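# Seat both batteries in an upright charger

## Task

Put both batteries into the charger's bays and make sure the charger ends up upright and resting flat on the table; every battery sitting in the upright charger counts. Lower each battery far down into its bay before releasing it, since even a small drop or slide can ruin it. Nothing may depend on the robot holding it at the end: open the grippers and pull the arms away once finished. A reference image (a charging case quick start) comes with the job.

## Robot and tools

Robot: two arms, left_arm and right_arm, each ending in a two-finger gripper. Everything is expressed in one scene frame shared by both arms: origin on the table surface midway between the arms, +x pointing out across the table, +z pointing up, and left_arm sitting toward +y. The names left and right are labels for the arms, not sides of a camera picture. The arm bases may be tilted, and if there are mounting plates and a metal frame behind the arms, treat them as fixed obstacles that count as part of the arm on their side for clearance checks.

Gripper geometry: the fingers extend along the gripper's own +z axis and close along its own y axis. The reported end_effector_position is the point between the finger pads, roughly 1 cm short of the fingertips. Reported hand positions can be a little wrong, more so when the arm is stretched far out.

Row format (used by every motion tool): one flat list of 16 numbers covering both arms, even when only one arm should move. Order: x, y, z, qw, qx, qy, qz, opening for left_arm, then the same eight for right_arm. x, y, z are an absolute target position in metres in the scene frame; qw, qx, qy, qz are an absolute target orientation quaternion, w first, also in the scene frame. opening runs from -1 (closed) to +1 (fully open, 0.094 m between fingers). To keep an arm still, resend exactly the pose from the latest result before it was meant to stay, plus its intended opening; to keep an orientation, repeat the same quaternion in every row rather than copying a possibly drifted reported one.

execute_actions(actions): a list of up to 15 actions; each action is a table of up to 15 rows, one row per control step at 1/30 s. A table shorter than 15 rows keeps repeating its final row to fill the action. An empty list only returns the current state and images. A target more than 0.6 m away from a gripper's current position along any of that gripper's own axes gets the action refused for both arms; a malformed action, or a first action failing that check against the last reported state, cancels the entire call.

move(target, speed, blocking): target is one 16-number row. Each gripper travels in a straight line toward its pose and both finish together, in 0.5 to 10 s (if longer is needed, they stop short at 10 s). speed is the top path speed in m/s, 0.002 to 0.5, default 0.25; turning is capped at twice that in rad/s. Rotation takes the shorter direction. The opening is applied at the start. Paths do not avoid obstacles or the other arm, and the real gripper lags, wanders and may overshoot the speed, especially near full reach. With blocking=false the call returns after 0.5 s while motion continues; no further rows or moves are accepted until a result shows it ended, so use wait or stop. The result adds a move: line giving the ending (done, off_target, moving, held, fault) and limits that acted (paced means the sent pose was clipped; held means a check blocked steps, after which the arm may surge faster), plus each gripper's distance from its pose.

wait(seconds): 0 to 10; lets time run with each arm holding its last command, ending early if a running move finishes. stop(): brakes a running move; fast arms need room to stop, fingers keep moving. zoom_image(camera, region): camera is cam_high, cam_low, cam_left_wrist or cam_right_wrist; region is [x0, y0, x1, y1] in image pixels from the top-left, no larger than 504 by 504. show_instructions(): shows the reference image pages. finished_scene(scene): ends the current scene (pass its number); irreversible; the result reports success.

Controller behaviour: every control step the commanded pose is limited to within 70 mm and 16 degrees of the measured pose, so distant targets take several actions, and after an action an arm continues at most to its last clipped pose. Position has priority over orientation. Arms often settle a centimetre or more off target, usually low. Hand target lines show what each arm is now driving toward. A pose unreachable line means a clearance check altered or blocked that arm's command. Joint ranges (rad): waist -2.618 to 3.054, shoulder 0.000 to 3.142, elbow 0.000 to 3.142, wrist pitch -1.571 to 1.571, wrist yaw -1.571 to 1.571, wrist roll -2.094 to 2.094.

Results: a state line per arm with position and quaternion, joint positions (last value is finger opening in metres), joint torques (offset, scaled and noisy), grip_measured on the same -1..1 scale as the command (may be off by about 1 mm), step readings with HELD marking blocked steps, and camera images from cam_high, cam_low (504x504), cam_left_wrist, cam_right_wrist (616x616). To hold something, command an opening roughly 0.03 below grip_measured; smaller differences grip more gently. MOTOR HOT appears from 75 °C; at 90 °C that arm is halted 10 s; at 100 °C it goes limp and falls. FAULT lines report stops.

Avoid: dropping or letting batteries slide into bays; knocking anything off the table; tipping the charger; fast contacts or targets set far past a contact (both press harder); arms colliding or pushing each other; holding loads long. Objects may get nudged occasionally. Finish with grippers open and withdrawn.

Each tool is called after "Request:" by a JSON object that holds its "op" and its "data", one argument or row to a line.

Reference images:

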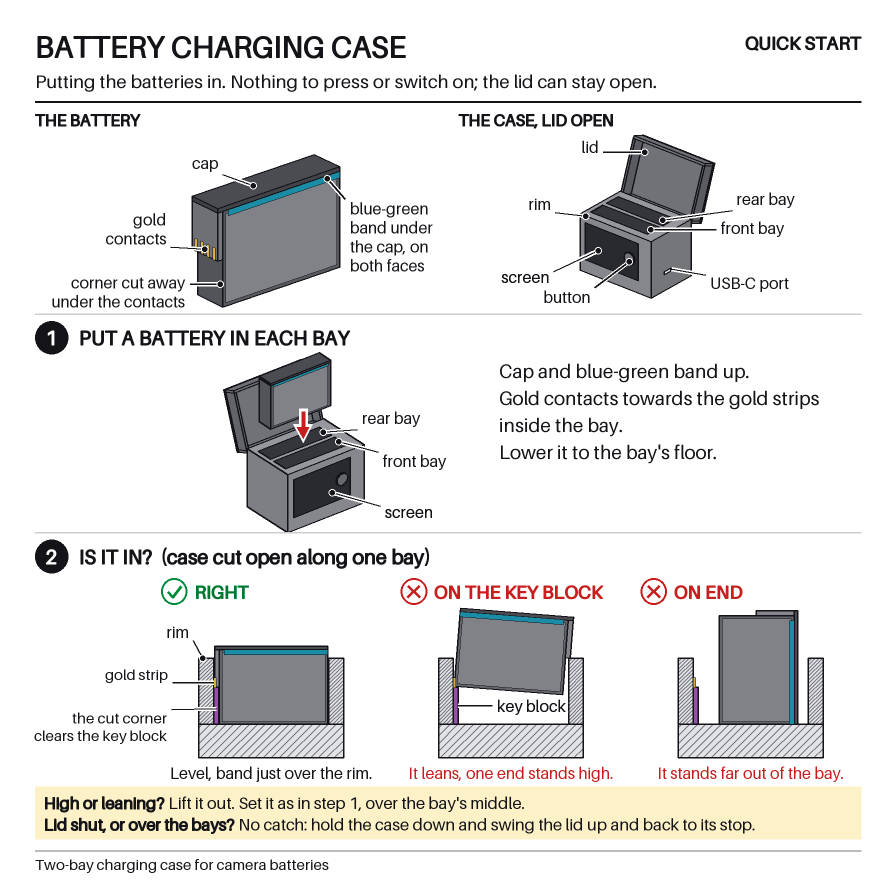

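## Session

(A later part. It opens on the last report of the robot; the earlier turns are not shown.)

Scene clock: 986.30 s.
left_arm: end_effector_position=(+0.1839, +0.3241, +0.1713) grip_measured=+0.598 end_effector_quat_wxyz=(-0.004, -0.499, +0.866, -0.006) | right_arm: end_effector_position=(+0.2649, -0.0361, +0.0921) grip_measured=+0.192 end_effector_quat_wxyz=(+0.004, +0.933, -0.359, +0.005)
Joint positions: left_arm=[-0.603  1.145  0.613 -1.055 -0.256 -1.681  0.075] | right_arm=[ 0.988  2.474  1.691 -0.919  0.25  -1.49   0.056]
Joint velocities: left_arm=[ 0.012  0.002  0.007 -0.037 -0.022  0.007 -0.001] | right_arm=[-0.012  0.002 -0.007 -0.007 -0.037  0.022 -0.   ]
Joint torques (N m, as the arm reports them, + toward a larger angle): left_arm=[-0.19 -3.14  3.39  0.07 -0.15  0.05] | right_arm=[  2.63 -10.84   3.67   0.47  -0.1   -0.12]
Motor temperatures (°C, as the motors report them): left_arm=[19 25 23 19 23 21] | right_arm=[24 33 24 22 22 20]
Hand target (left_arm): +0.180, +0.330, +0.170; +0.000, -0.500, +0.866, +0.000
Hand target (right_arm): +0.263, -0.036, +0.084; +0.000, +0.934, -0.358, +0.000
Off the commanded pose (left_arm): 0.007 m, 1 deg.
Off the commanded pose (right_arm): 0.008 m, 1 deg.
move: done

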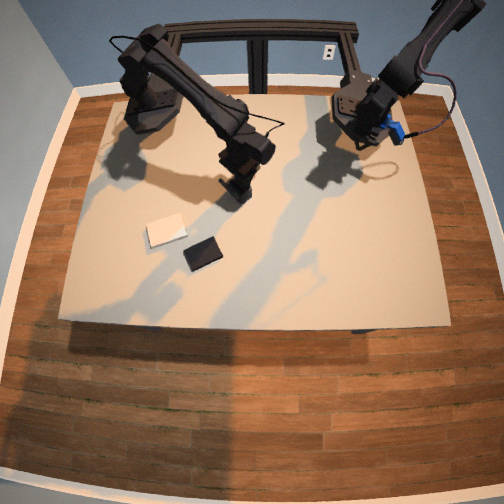

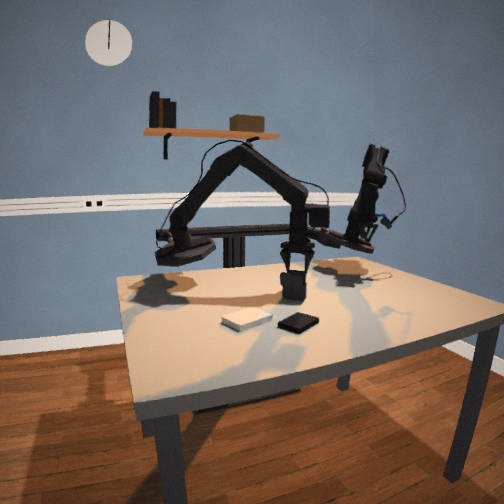

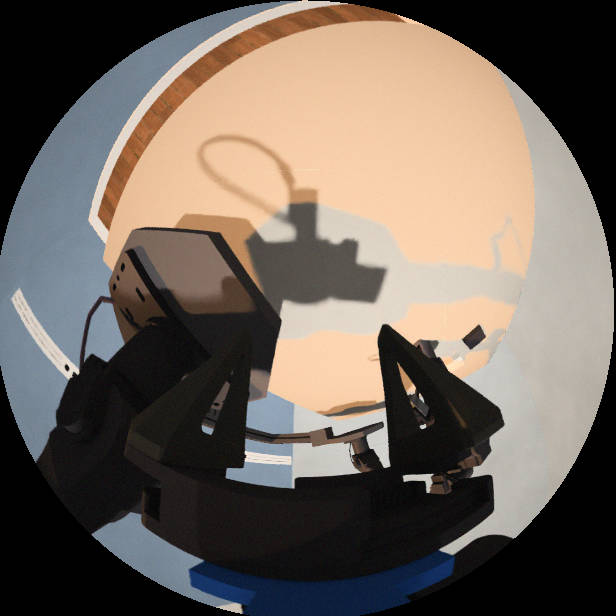

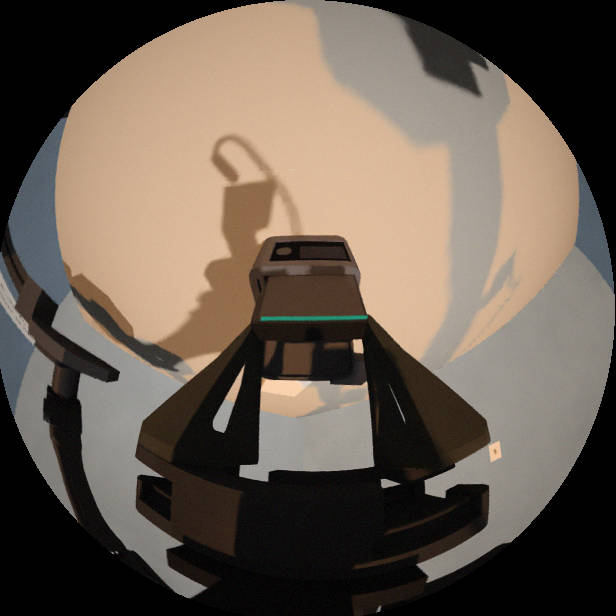

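Request:
{"op": "move", "data": {
  "target": [0.18,0.33,0.17,0,-0.5,0.866,0,0.6, 0.2633,-0.0355,0.17,0,-0.9336,0.3584,0,0.165],
  "speed": 0.08
}}

Request:
{"op": "move", "data": {
  "target": [0.18,0.33,0.17,0,-0.5,0.866,0,0.6, 0.2633,-0.0355,0.084,0,-0.9336,0.3584,0,0.165],
  "speed": 0.009,
  "blocking": false
}}

Request:
{"op": "wait", "data": {
  "seconds": 3
}}

Request:
{"op": "wait", "data": {
  "seconds": 1
}}

Request:
{"op": "wait", "data": {
  "seconds": 1
}}

Request:
{"op": "wait", "data": {
  "seconds": 0.5
}}

Request:
{"op": "wait", "data": {
  "seconds": 0.5
}}

Request:
{"op": "wait", "data": {
  "seconds": 3
}}

Scene clock: 999.10 s.
left_arm: end_effector_position=(+0.1839, +0.3241, +0.1713) grip_measured=+0.598 end_effector_quat_wxyz=(-0.004, -0.499, +0.866, -0.006) | right_arm: end_effector_position=(+0.2630, -0.0453, +0.1465) grip_measured=+0.192 end_effector_quat_wxyz=(+0.025, +0.934, -0.357, -0.000)
Joint positions: left_arm=[-0.603  1.145  0.613 -1.055 -0.256 -1.681  0.075] | right_arm=[ 1.009  2.415  1.812 -1.149  0.248 -1.461  0.056]
Joint velocities: left_arm=[ 0.002 -0.012  0.002  0.037 -0.022 -0.022 -0.   ] | right_arm=[-0.002 -0.002 -0.002 -0.051 -0.051  0.037  0.   ]
Joint torques (N m, as the arm reports them, + toward a larger angle): left_arm=[-0.2  -3.21  3.37  0.06 -0.09  0.01] | right_arm=[  4.64 -13.9    9.43  -0.15  -0.14   0.1 ]
Motor temperatures (°C, as the motors report them): left_arm=[19 25 23 19 23 21] | right_arm=[24 33 24 22 22 20]
Hand target (left_arm): +0.180, +0.330, +0.170; +0.000, -0.500, +0.866, +0.000
Hand target (right_arm): +0.264, -0.035, +0.170; -0.000, +0.934, -0.358, +0.000
Off the commanded pose (left_arm): 0.007 m, 1 deg.
Off the commanded pose (right_arm): 0.025 m, 3 deg.
move: off_target (right_arm)

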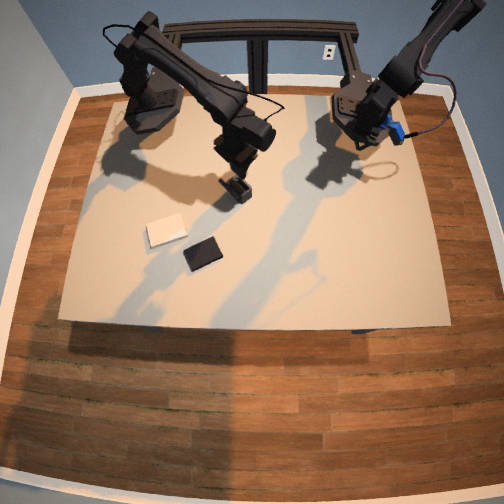

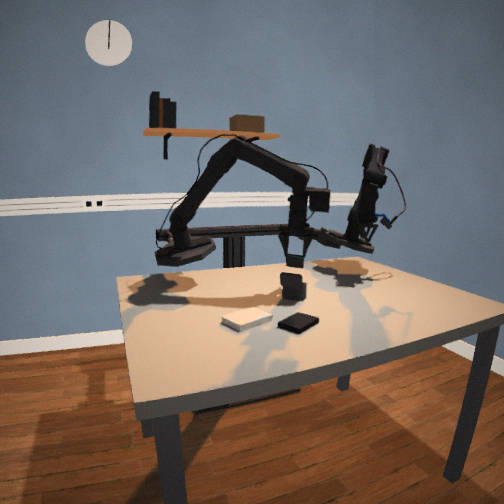

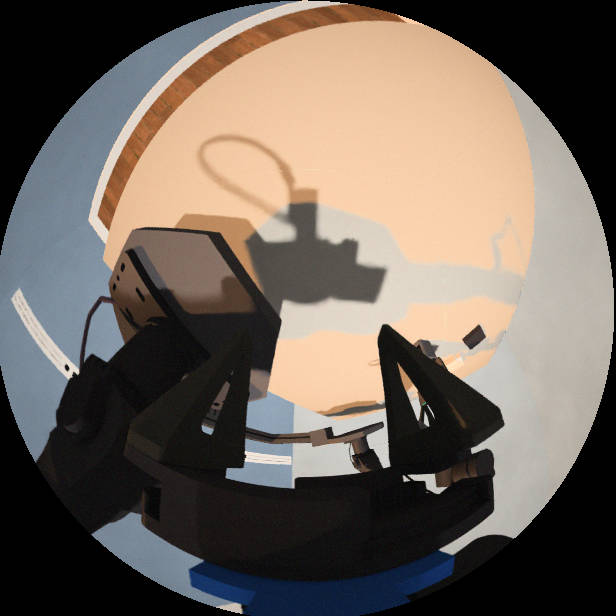

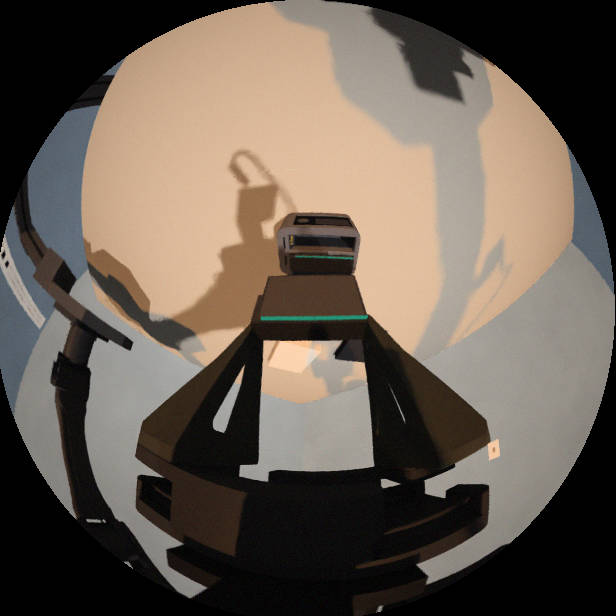

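Scene clock: 999.60 s.
left_arm: end_effector_position=(+0.1839, +0.3241, +0.1713) grip_measured=+0.598 end_effector_quat_wxyz=(-0.004, -0.499, +0.866, -0.006) | right_arm: end_effector_position=(+0.2635, -0.0449, +0.1465) grip_measured=+0.192 end_effector_quat_wxyz=(+0.024, +0.934, -0.358, +0.001)
Joint positions: left_arm=[-0.603  1.145  0.613 -1.055 -0.256 -1.681  0.075] | right_arm=[ 1.009  2.415  1.812 -1.147  0.249 -1.461  0.056]
Joint velocities: left_arm=[-0.012 -0.017  0.002  0.007  0.022 -0.037  0.   ] | right_arm=[-0.007  0.007  0.012  0.051  0.022 -0.022  0.   ]
Joint torques (N m, as the arm reports them, + toward a larger angle): left_arm=[-0.53 -1.53  4.24  0.16 -0.04  0.01] | right_arm=[  3.03 -10.96   4.97   0.2   -0.01  -0.03]
Motor temperatures (°C, as the motors report them): left_arm=[19 25 23 19 23 21] | right_arm=[24 33 24 22 22 20]
Hand target (left_arm): +0.184, +0.324, +0.171; -0.003, -0.500, +0.866, -0.006
Hand target (right_arm): +0.263, -0.045, +0.142; +0.024, +0.934, -0.357, -0.000
Off the commanded pose (left_arm): 0.007 m, 1 deg.
Off the commanded pose (right_arm): 0.063 m, 3 deg.
move: running

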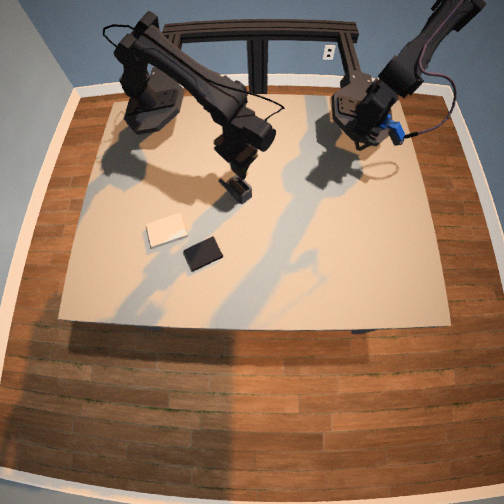

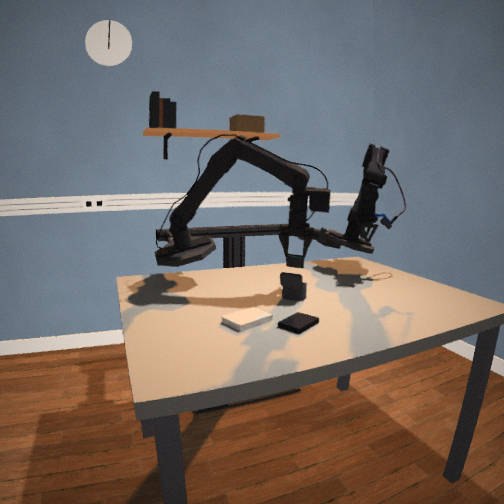

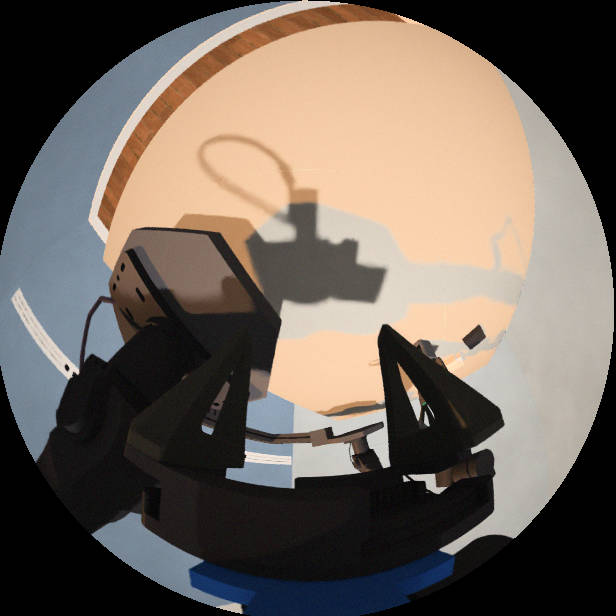

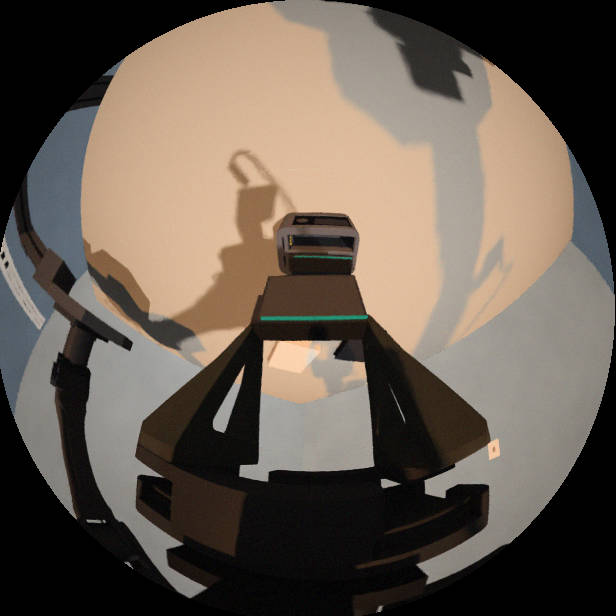

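Scene clock: 1002.60 s.
left_arm: end_effector_position=(+0.1839, +0.3241, +0.1713) grip_measured=+0.598 end_effector_quat_wxyz=(-0.004, -0.499, +0.866, -0.006) | right_arm: end_effector_position=(+0.2627, -0.0395, +0.1188) grip_measured=+0.192 end_effector_quat_wxyz=(+0.015, +0.933, -0.359, +0.002)
Joint positions: left_arm=[-0.603  1.145  0.613 -1.055 -0.256 -1.681  0.075] | right_arm=[ 1.003  2.444  1.747 -1.033  0.249 -1.47   0.056]
Joint velocities: left_arm=[ 0.012  0.017 -0.012  0.022 -0.066  0.007  0.   ] | right_arm=[-0.007  0.017 -0.007  0.051 -0.007 -0.007  0.001]
Joint torques (N m, as the arm reports them, + toward a larger angle): left_arm=[-0.41 -2.29  3.77  0.12 -0.05  0.01] | right_arm=[  2.66 -11.47   4.49   0.22  -0.07  -0.08]
Motor temperatures (°C, as the motors report them): left_arm=[19 25 23 19 23 21] | right_arm=[24 33 24 22 22 20]
Hand target (left_arm): +0.182, +0.327, +0.171; -0.002, -0.500, +0.866, -0.003
Hand target (right_arm): +0.263, -0.041, +0.115; +0.013, +0.934, -0.358, -0.000
Off the commanded pose (left_arm): 0.007 m, 1 deg.
Off the commanded pose (right_arm): 0.035 m, 2 deg.
earlier move: running
wait: 3.00 s; no rest

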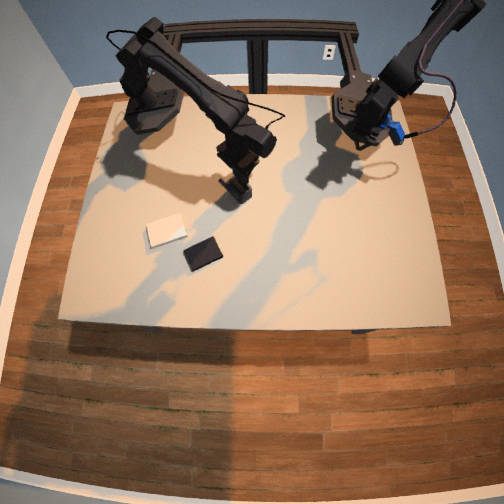

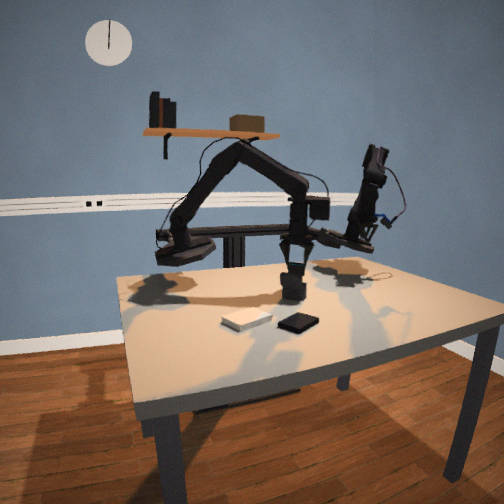

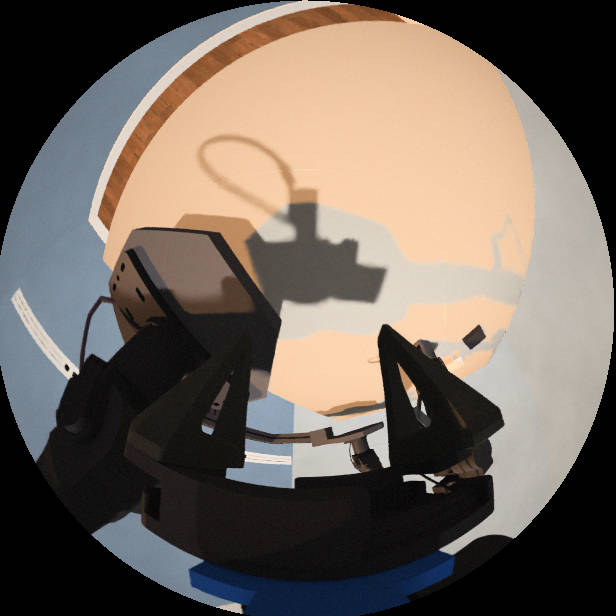

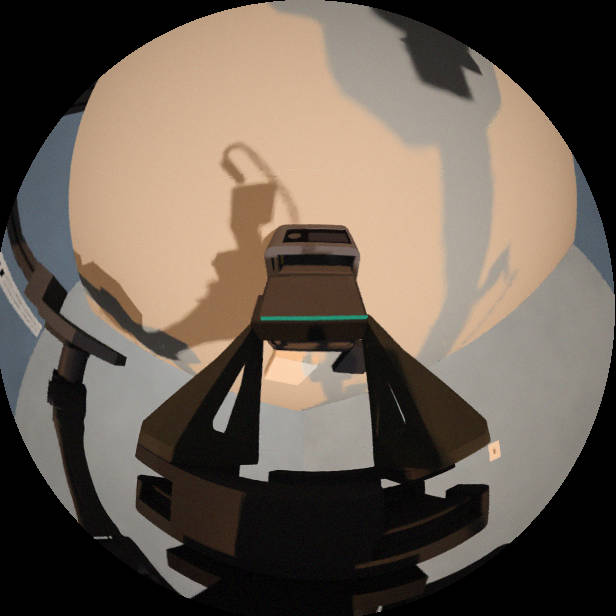

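Scene clock: 1003.60 s.
left_arm: end_effector_position=(+0.1839, +0.3241, +0.1713) grip_measured=+0.598 end_effector_quat_wxyz=(-0.004, -0.499, +0.866, -0.006) | right_arm: end_effector_position=(+0.2637, -0.0401, +0.1117) grip_measured=+0.192 end_effector_quat_wxyz=(+0.011, +0.933, -0.361, +0.003)
Joint positions: left_arm=[-0.603  1.145  0.613 -1.055 -0.256 -1.681  0.075] | right_arm=[ 0.996  2.444  1.72  -0.995  0.249 -1.475  0.056]
Joint velocities: left_arm=[ 0.012 -0.017  0.007 -0.051 -0.037 -0.022  0.   ] | right_arm=[ 0.002 -0.012 -0.022  0.11   0.051 -0.007 -0.001]
Joint torques (N m, as the arm reports them, + toward a larger angle): left_arm=[-0.33 -2.62  3.7   0.11 -0.07  0.02] | right_arm=[  2.86 -10.79   5.17   0.26  -0.04  -0.13]
Motor temperatures (°C, as the motors report them): left_arm=[19 25 23 19 23 21] | right_arm=[24 33 24 22 22 20]
Hand target (left_arm): +0.181, +0.328, +0.170; -0.001, -0.500, +0.866, -0.002
Hand target (right_arm): +0.263, -0.039, +0.106; +0.009, +0.934, -0.358, -0.000
Off the commanded pose (left_arm): 0.007 m, 1 deg.
Off the commanded pose (right_arm): 0.028 m, 1 deg.
earlier move: running
wait: 1.00 s; no rest

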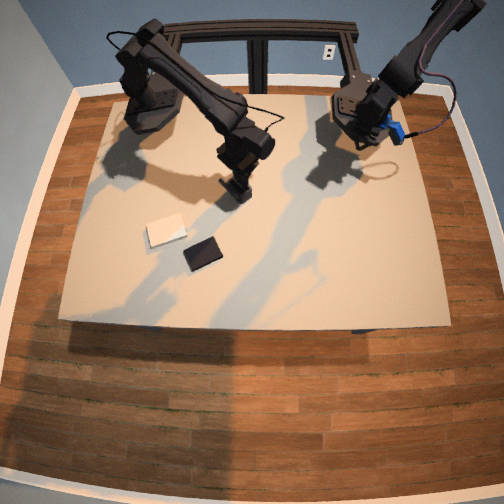

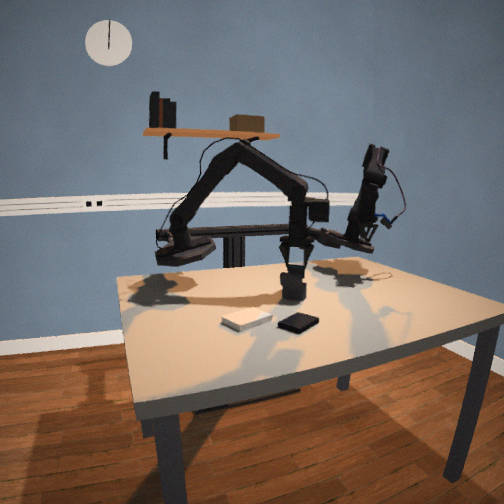

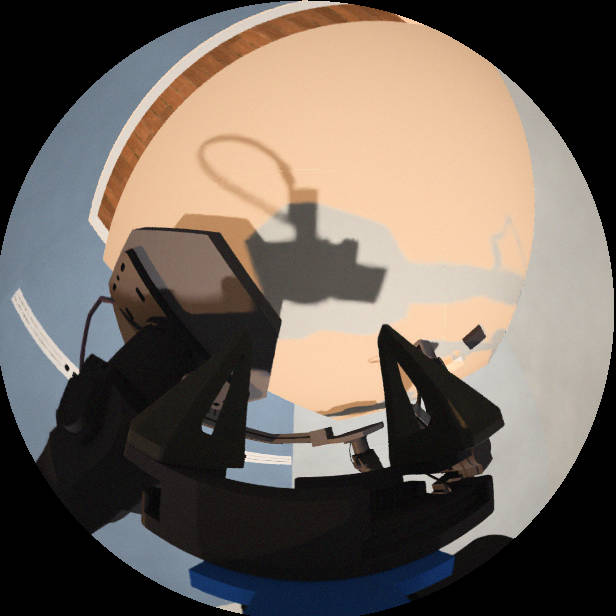

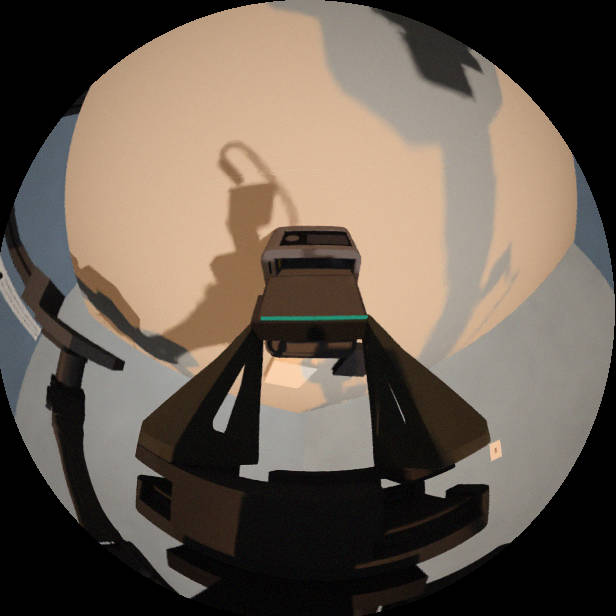

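Scene clock: 1004.60 s.
left_arm: end_effector_position=(+0.1839, +0.3241, +0.1713) grip_measured=+0.598 end_effector_quat_wxyz=(-0.004, -0.499, +0.866, -0.006) | right_arm: end_effector_position=(+0.2622, -0.0388, +0.1012) grip_measured=+0.192 end_effector_quat_wxyz=(+0.010, +0.933, -0.359, +0.003)
Joint positions: left_arm=[-0.603  1.145  0.613 -1.055 -0.256 -1.681  0.075] | right_arm=[ 0.994  2.459  1.701 -0.959  0.249 -1.48   0.056]
Joint velocities: left_arm=[-0.017 -0.002  0.002  0.095 -0.007 -0.007 -0.   ] | right_arm=[-0.022  0.012 -0.012  0.037  0.007 -0.007 -0.   ]
Joint torques (N m, as the arm reports them, + toward a larger angle): left_arm=[-0.27 -2.81  3.53  0.08 -0.12  0.05] | right_arm=[  2.75 -11.28   5.19   0.26  -0.05  -0.11]
Motor temperatures (°C, as the motors report them): left_arm=[19 25 23 19 23 21] | right_arm=[24 33 24 22 22 20]
Hand target (left_arm): +0.181, +0.329, +0.170; -0.001, -0.500, +0.866, -0.001
Hand target (right_arm): +0.263, -0.038, +0.097; +0.006, +0.934, -0.358, -0.000
Off the commanded pose (left_arm): 0.007 m, 1 deg.
Off the commanded pose (right_arm): 0.018 m, 1 deg.
earlier move: running
wait: 1.00 s; no rest

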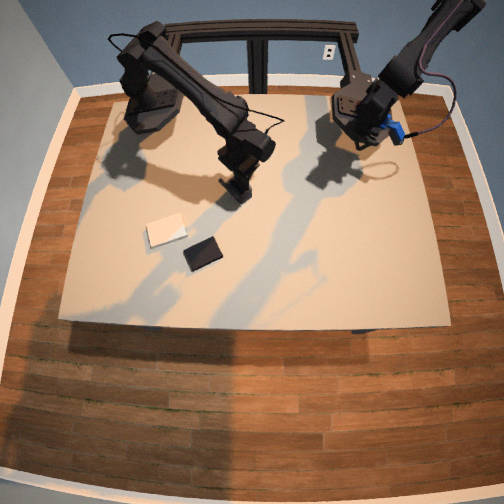

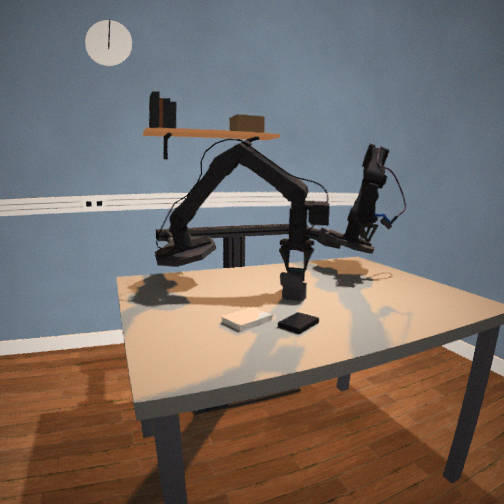

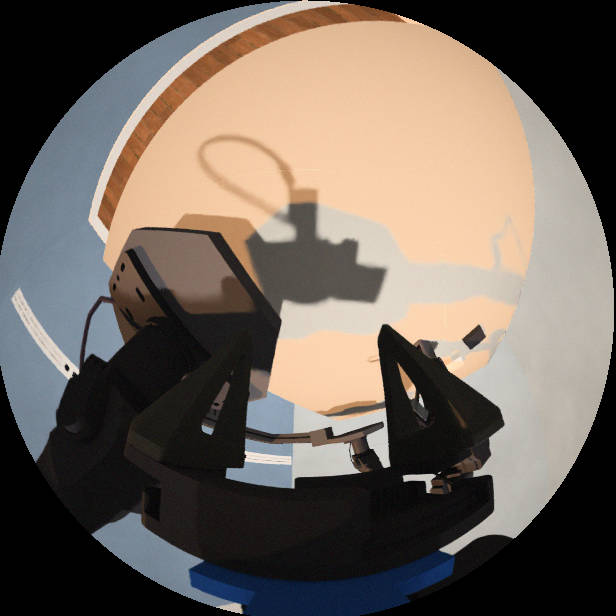

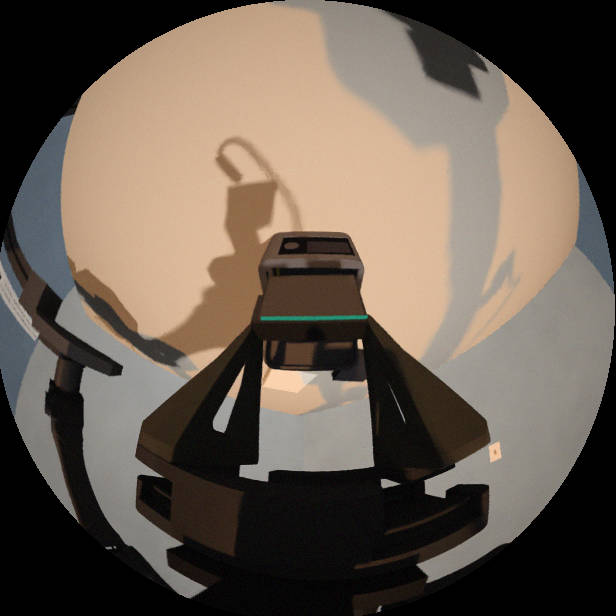

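Scene clock: 1005.10 s.
left_arm: end_effector_position=(+0.1839, +0.3241, +0.1713) grip_measured=+0.598 end_effector_quat_wxyz=(-0.004, -0.499, +0.866, -0.006) | right_arm: end_effector_position=(+0.2645, -0.0383, +0.0987) grip_measured=+0.192 end_effector_quat_wxyz=(+0.005, +0.932, -0.361, +0.004)
Joint positions: left_arm=[-0.603  1.145  0.613 -1.055 -0.256 -1.681  0.075] | right_arm=[ 0.989  2.459  1.692 -0.939  0.249 -1.483  0.056]
Joint velocities: left_arm=[-0.002  0.007  0.002  0.007 -0.022 -0.007  0.   ] | right_arm=[ 0.007  0.007 -0.017  0.051 -0.007  0.037  0.001]
Joint torques (N m, as the arm reports them, + toward a larger angle): left_arm=[-0.3  -2.89  3.53  0.08 -0.08  0.  ] | right_arm=[  2.98 -10.84   5.09   0.25  -0.09  -0.09]
Motor temperatures (°C, as the motors report them): left_arm=[19 25 23 19 23 21] | right_arm=[24 33 24 22 22 20]
Hand target (left_arm): +0.181, +0.329, +0.170; -0.000, -0.500, +0.866, -0.001
Hand target (right_arm): +0.263, -0.037, +0.093; +0.004, +0.934, -0.358, -0.000
Off the commanded pose (left_arm): 0.007 m, 1 deg.
Off the commanded pose (right_arm): 0.015 m, 1 deg.
earlier move: running
wait: 0.50 s; no rest

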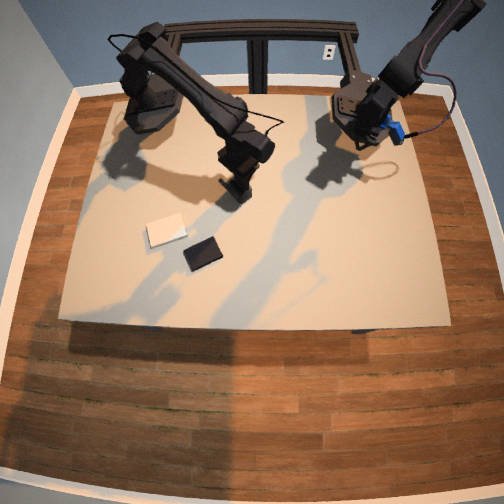

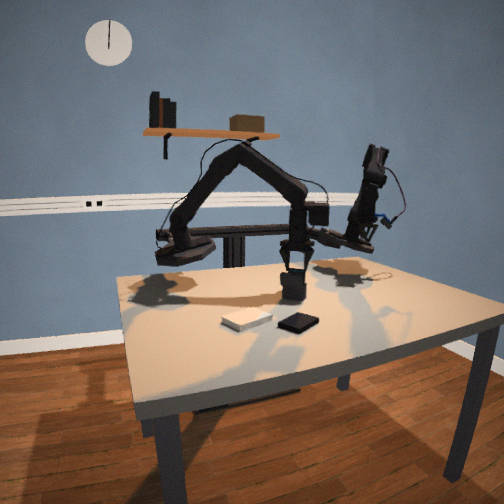

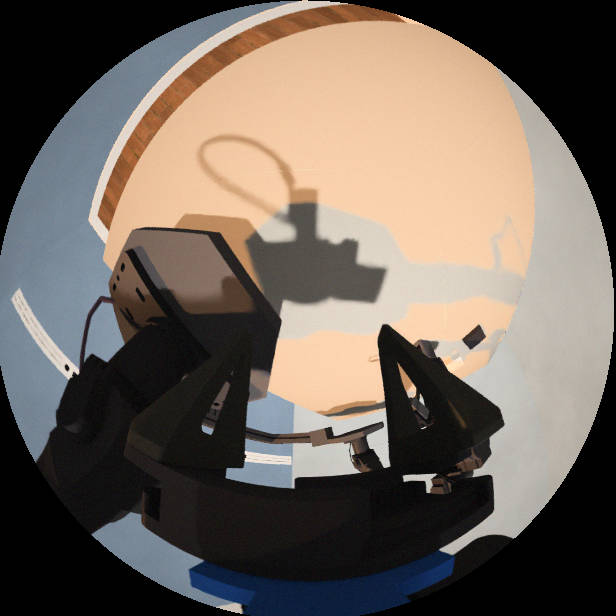

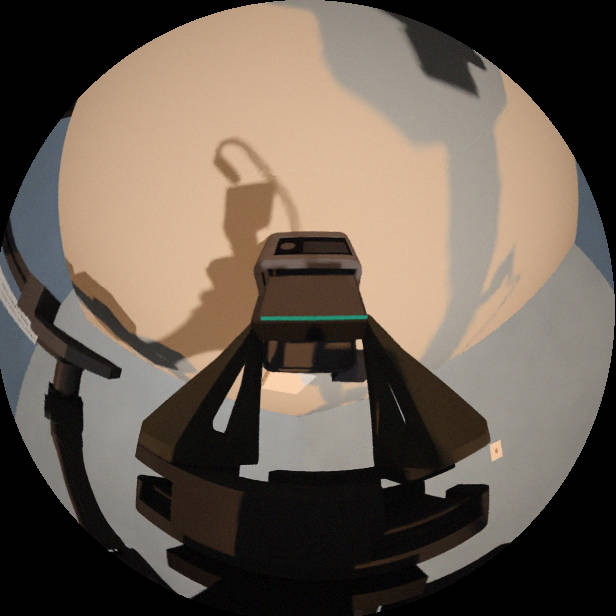

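Scene clock: 1005.60 s.
left_arm: end_effector_position=(+0.1839, +0.3241, +0.1713) grip_measured=+0.598 end_effector_quat_wxyz=(-0.004, -0.499, +0.866, -0.006) | right_arm: end_effector_position=(+0.2638, -0.0368, +0.0926) grip_measured=+0.192 end_effector_quat_wxyz=(+0.006, +0.933, -0.360, +0.004)
Joint positions: left_arm=[-0.603  1.145  0.613 -1.055 -0.256 -1.681  0.075] | right_arm=[ 0.989  2.473  1.691 -0.925  0.249 -1.486  0.056]
Joint velocities: left_arm=[-0.002 -0.022 -0.002  0.022 -0.007 -0.022  0.   ] | right_arm=[ 0.012  0.017  0.007  0.066  0.037 -0.022 -0.001]
Joint torques (N m, as the arm reports them, + toward a larger angle): left_arm=[-0.31 -3.09  3.63  0.1  -0.08  0.02] | right_arm=[  2.81 -11.36   4.28   0.3   -0.08  -0.14]
Motor temperatures (°C, as the motors report them): left_arm=[19 25 23 19 23 21] | right_arm=[24 33 24 22 22 20]
Hand target (left_arm): +0.180, +0.329, +0.170; -0.000, -0.500, +0.866, -0.000
Hand target (right_arm): +0.263, -0.037, +0.089; +0.002, +0.934, -0.358, -0.000
Off the commanded pose (left_arm): 0.007 m, 1 deg.
Off the commanded pose (right_arm): 0.009 m, 1 deg.
earlier move: running
wait: 0.50 s; no rest

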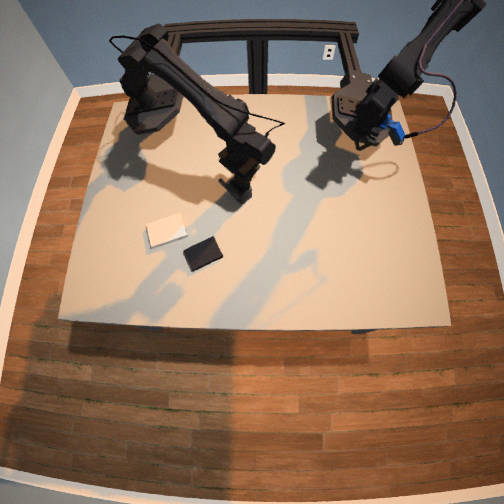

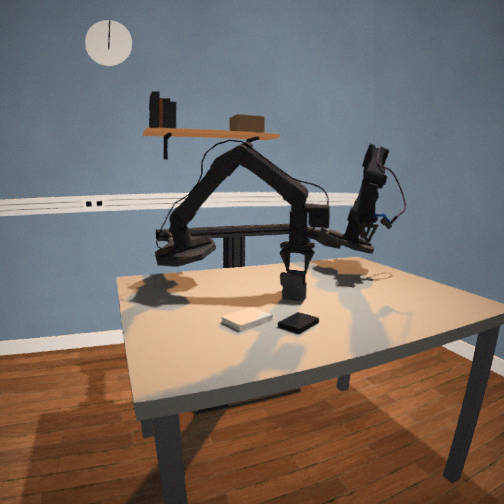

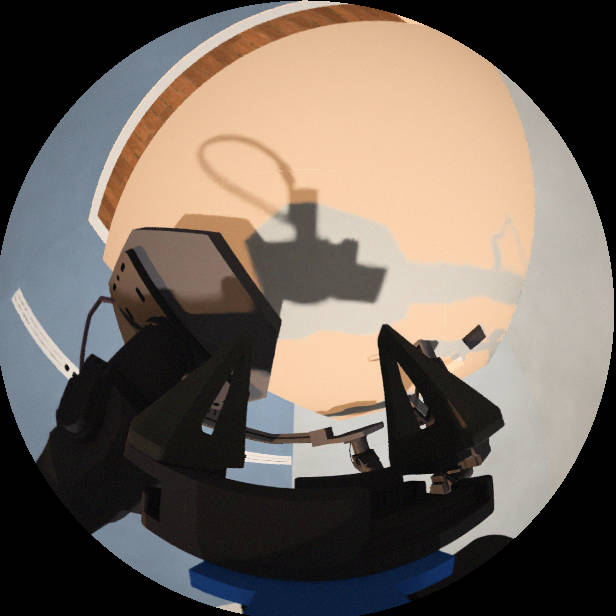

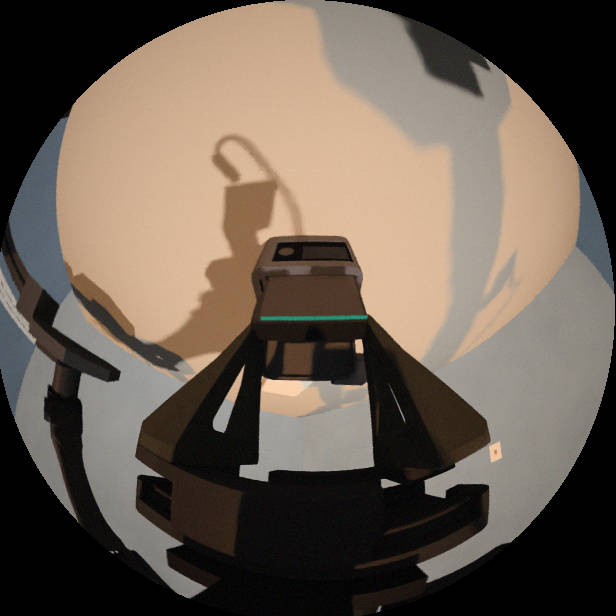

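Scene clock: 1006.33 s.
left_arm: end_effector_position=(+0.1839, +0.3241, +0.1713) grip_measured=+0.598 end_effector_quat_wxyz=(-0.004, -0.499, +0.866, -0.006) | right_arm: end_effector_position=(+0.2637, -0.0371, +0.0917) grip_measured=+0.192 end_effector_quat_wxyz=(+0.006, +0.933, -0.359, +0.005)
Joint positions: left_arm=[-0.603  1.145  0.613 -1.055 -0.256 -1.681  0.075] | right_arm=[ 0.989  2.473  1.687 -0.92   0.251 -1.489  0.056]
Joint velocities: left_arm=[-0.007  0.002 -0.007 -0.037 -0.007 -0.007  0.001] | right_arm=[-0.007 -0.002  0.002 -0.051 -0.022 -0.081 -0.001]
Joint torques (N m, as the arm reports them, + toward a larger angle): left_arm=[-0.25 -3.26  3.56  0.07 -0.09 -0.02] | right_arm=[  2.49 -10.94   3.82   0.5   -0.11  -0.1 ]
Motor temperatures (°C, as the motors report them): left_arm=[19 25 23 19 23 21] | right_arm=[24 33 24 22 22 20]
Hand target (left_arm): +0.180, +0.330, +0.170; +0.000, -0.500, +0.866, +0.000
Hand target (right_arm): +0.263, -0.036, +0.084; +0.001, +0.934, -0.358, -0.000
Off the commanded pose (left_arm): 0.007 m, 1 deg.
Off the commanded pose (right_arm): 0.008 m, 1 deg.
earlier move: done
wait: 0.73 of 3 s (the move ended)

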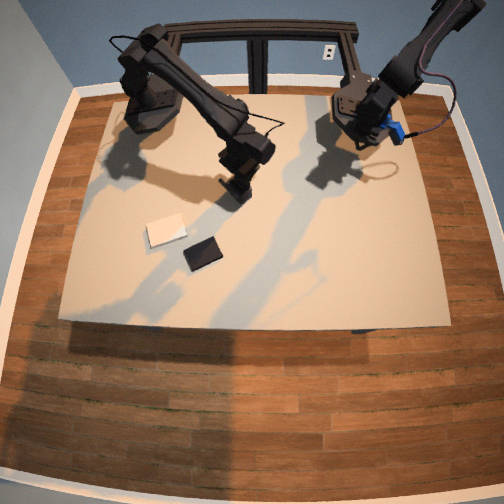

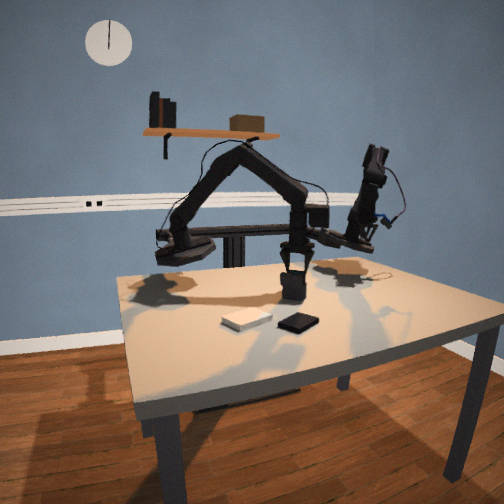

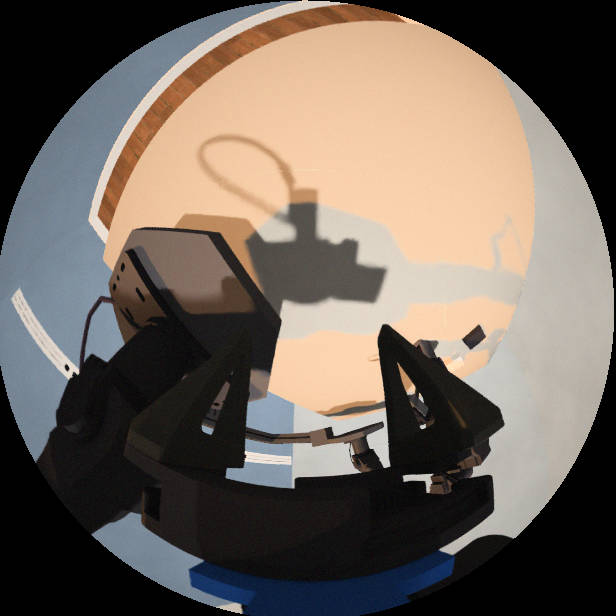

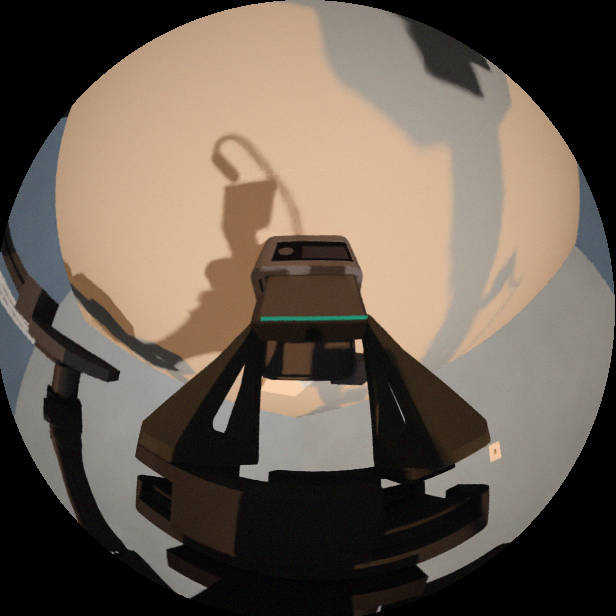

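Request:
{"op": "zoom_image", "data": {
  "camera": "cam_right_wrist",
  "region": [245,255,375,305]
}}

Region (245, 255, 375, 305) of cam_right_wrist's 616x616 image, scaled by 3.877, with more detail than that image has; it fills the top 194 rows of this view, and the rest is white.

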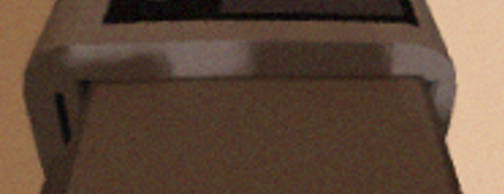

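Request:
{"op": "move", "data": {
  "target": [0.18,0.33,0.17,0,-0.5,0.866,0,0.6, 0.2620,-0.0348,0.085,0,-0.9336,0.3584,0,0.165],
  "speed": 0.003
}}

Request:
{"op": "zoom_image", "data": {
  "camera": "cam_right_wrist",
  "region": [245,255,375,305]
}}

Scene clock: 1019.00 s.
left_arm: end_effector_position=(+0.1839, +0.3241, +0.1713) grip_measured=+0.598 end_effector_quat_wxyz=(-0.004, -0.499, +0.866, -0.006) | right_arm: end_effector_position=(+0.2640, -0.0373, +0.0917) grip_measured=+0.192 end_effector_quat_wxyz=(+0.006, +0.933, -0.359, +0.006)
Joint positions: left_arm=[-0.603  1.145  0.613 -1.055 -0.256 -1.681  0.075] | right_arm=[ 0.989  2.473  1.687 -0.92   0.253 -1.489  0.056]
Joint velocities: left_arm=[-0.017 -0.002 -0.012  0.037  0.037 -0.007 -0.   ] | right_arm=[ 0.012  0.007 -0.007  0.051  0.037  0.066  0.   ]
Joint torques (N m, as the arm reports them, + toward a larger angle): left_arm=[-0.29 -3.07  3.35  0.08 -0.11  0.05] | right_arm=[  2.95 -10.96   4.25   0.49  -0.13  -0.1 ]
Motor temperatures (°C, as the motors report them): left_arm=[19 25 23 19 23 21] | right_arm=[24 33 24 22 22 20]
Hand target (left_arm): +0.180, +0.330, +0.170; +0.000, -0.500, +0.866, +0.000
Hand target (right_arm): +0.262, -0.035, +0.085; +0.000, +0.934, -0.358, -0.000
Off the commanded pose (left_arm): 0.007 m, 1 deg.
Off the commanded pose (right_arm): 0.007 m, 1 deg.
move: done

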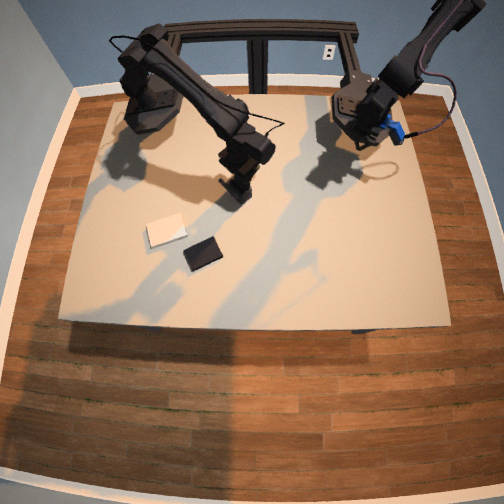

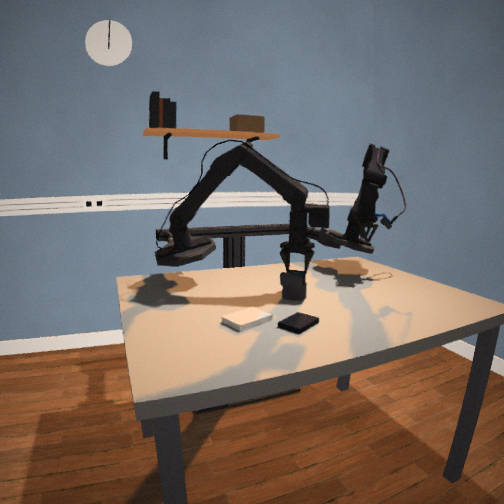

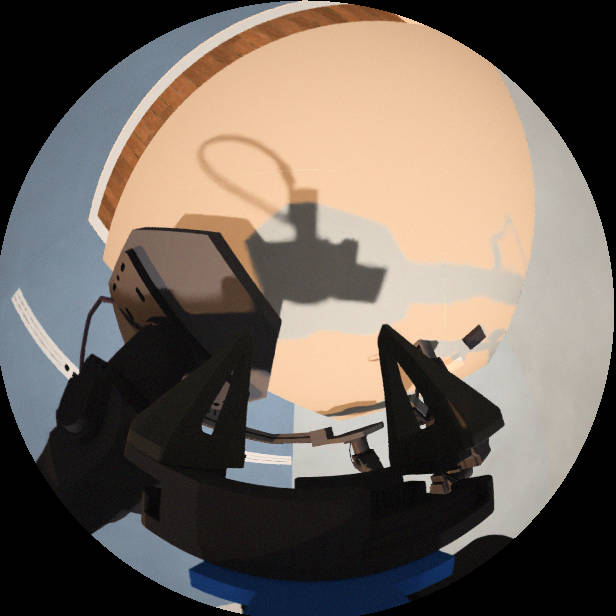

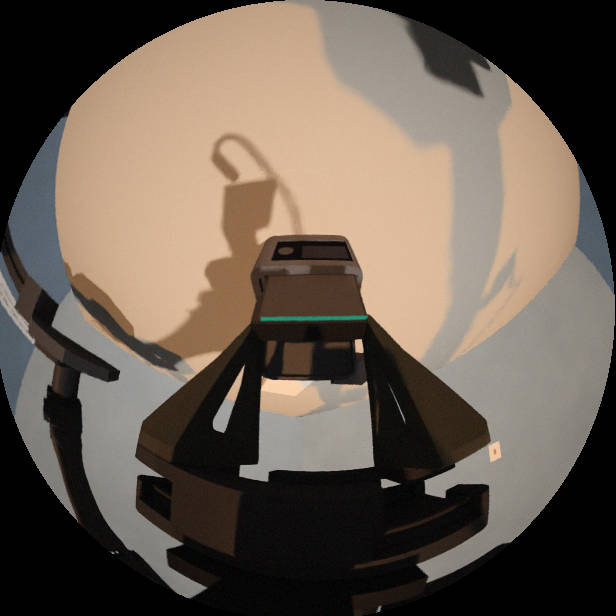

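Region (245, 255, 375, 305) of cam_right_wrist's 616x616 image, scaled by 3.877, with more detail than that image has; it fills the top 194 rows of this view, and the rest is white.

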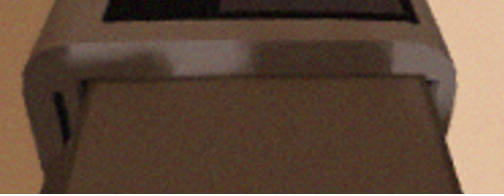

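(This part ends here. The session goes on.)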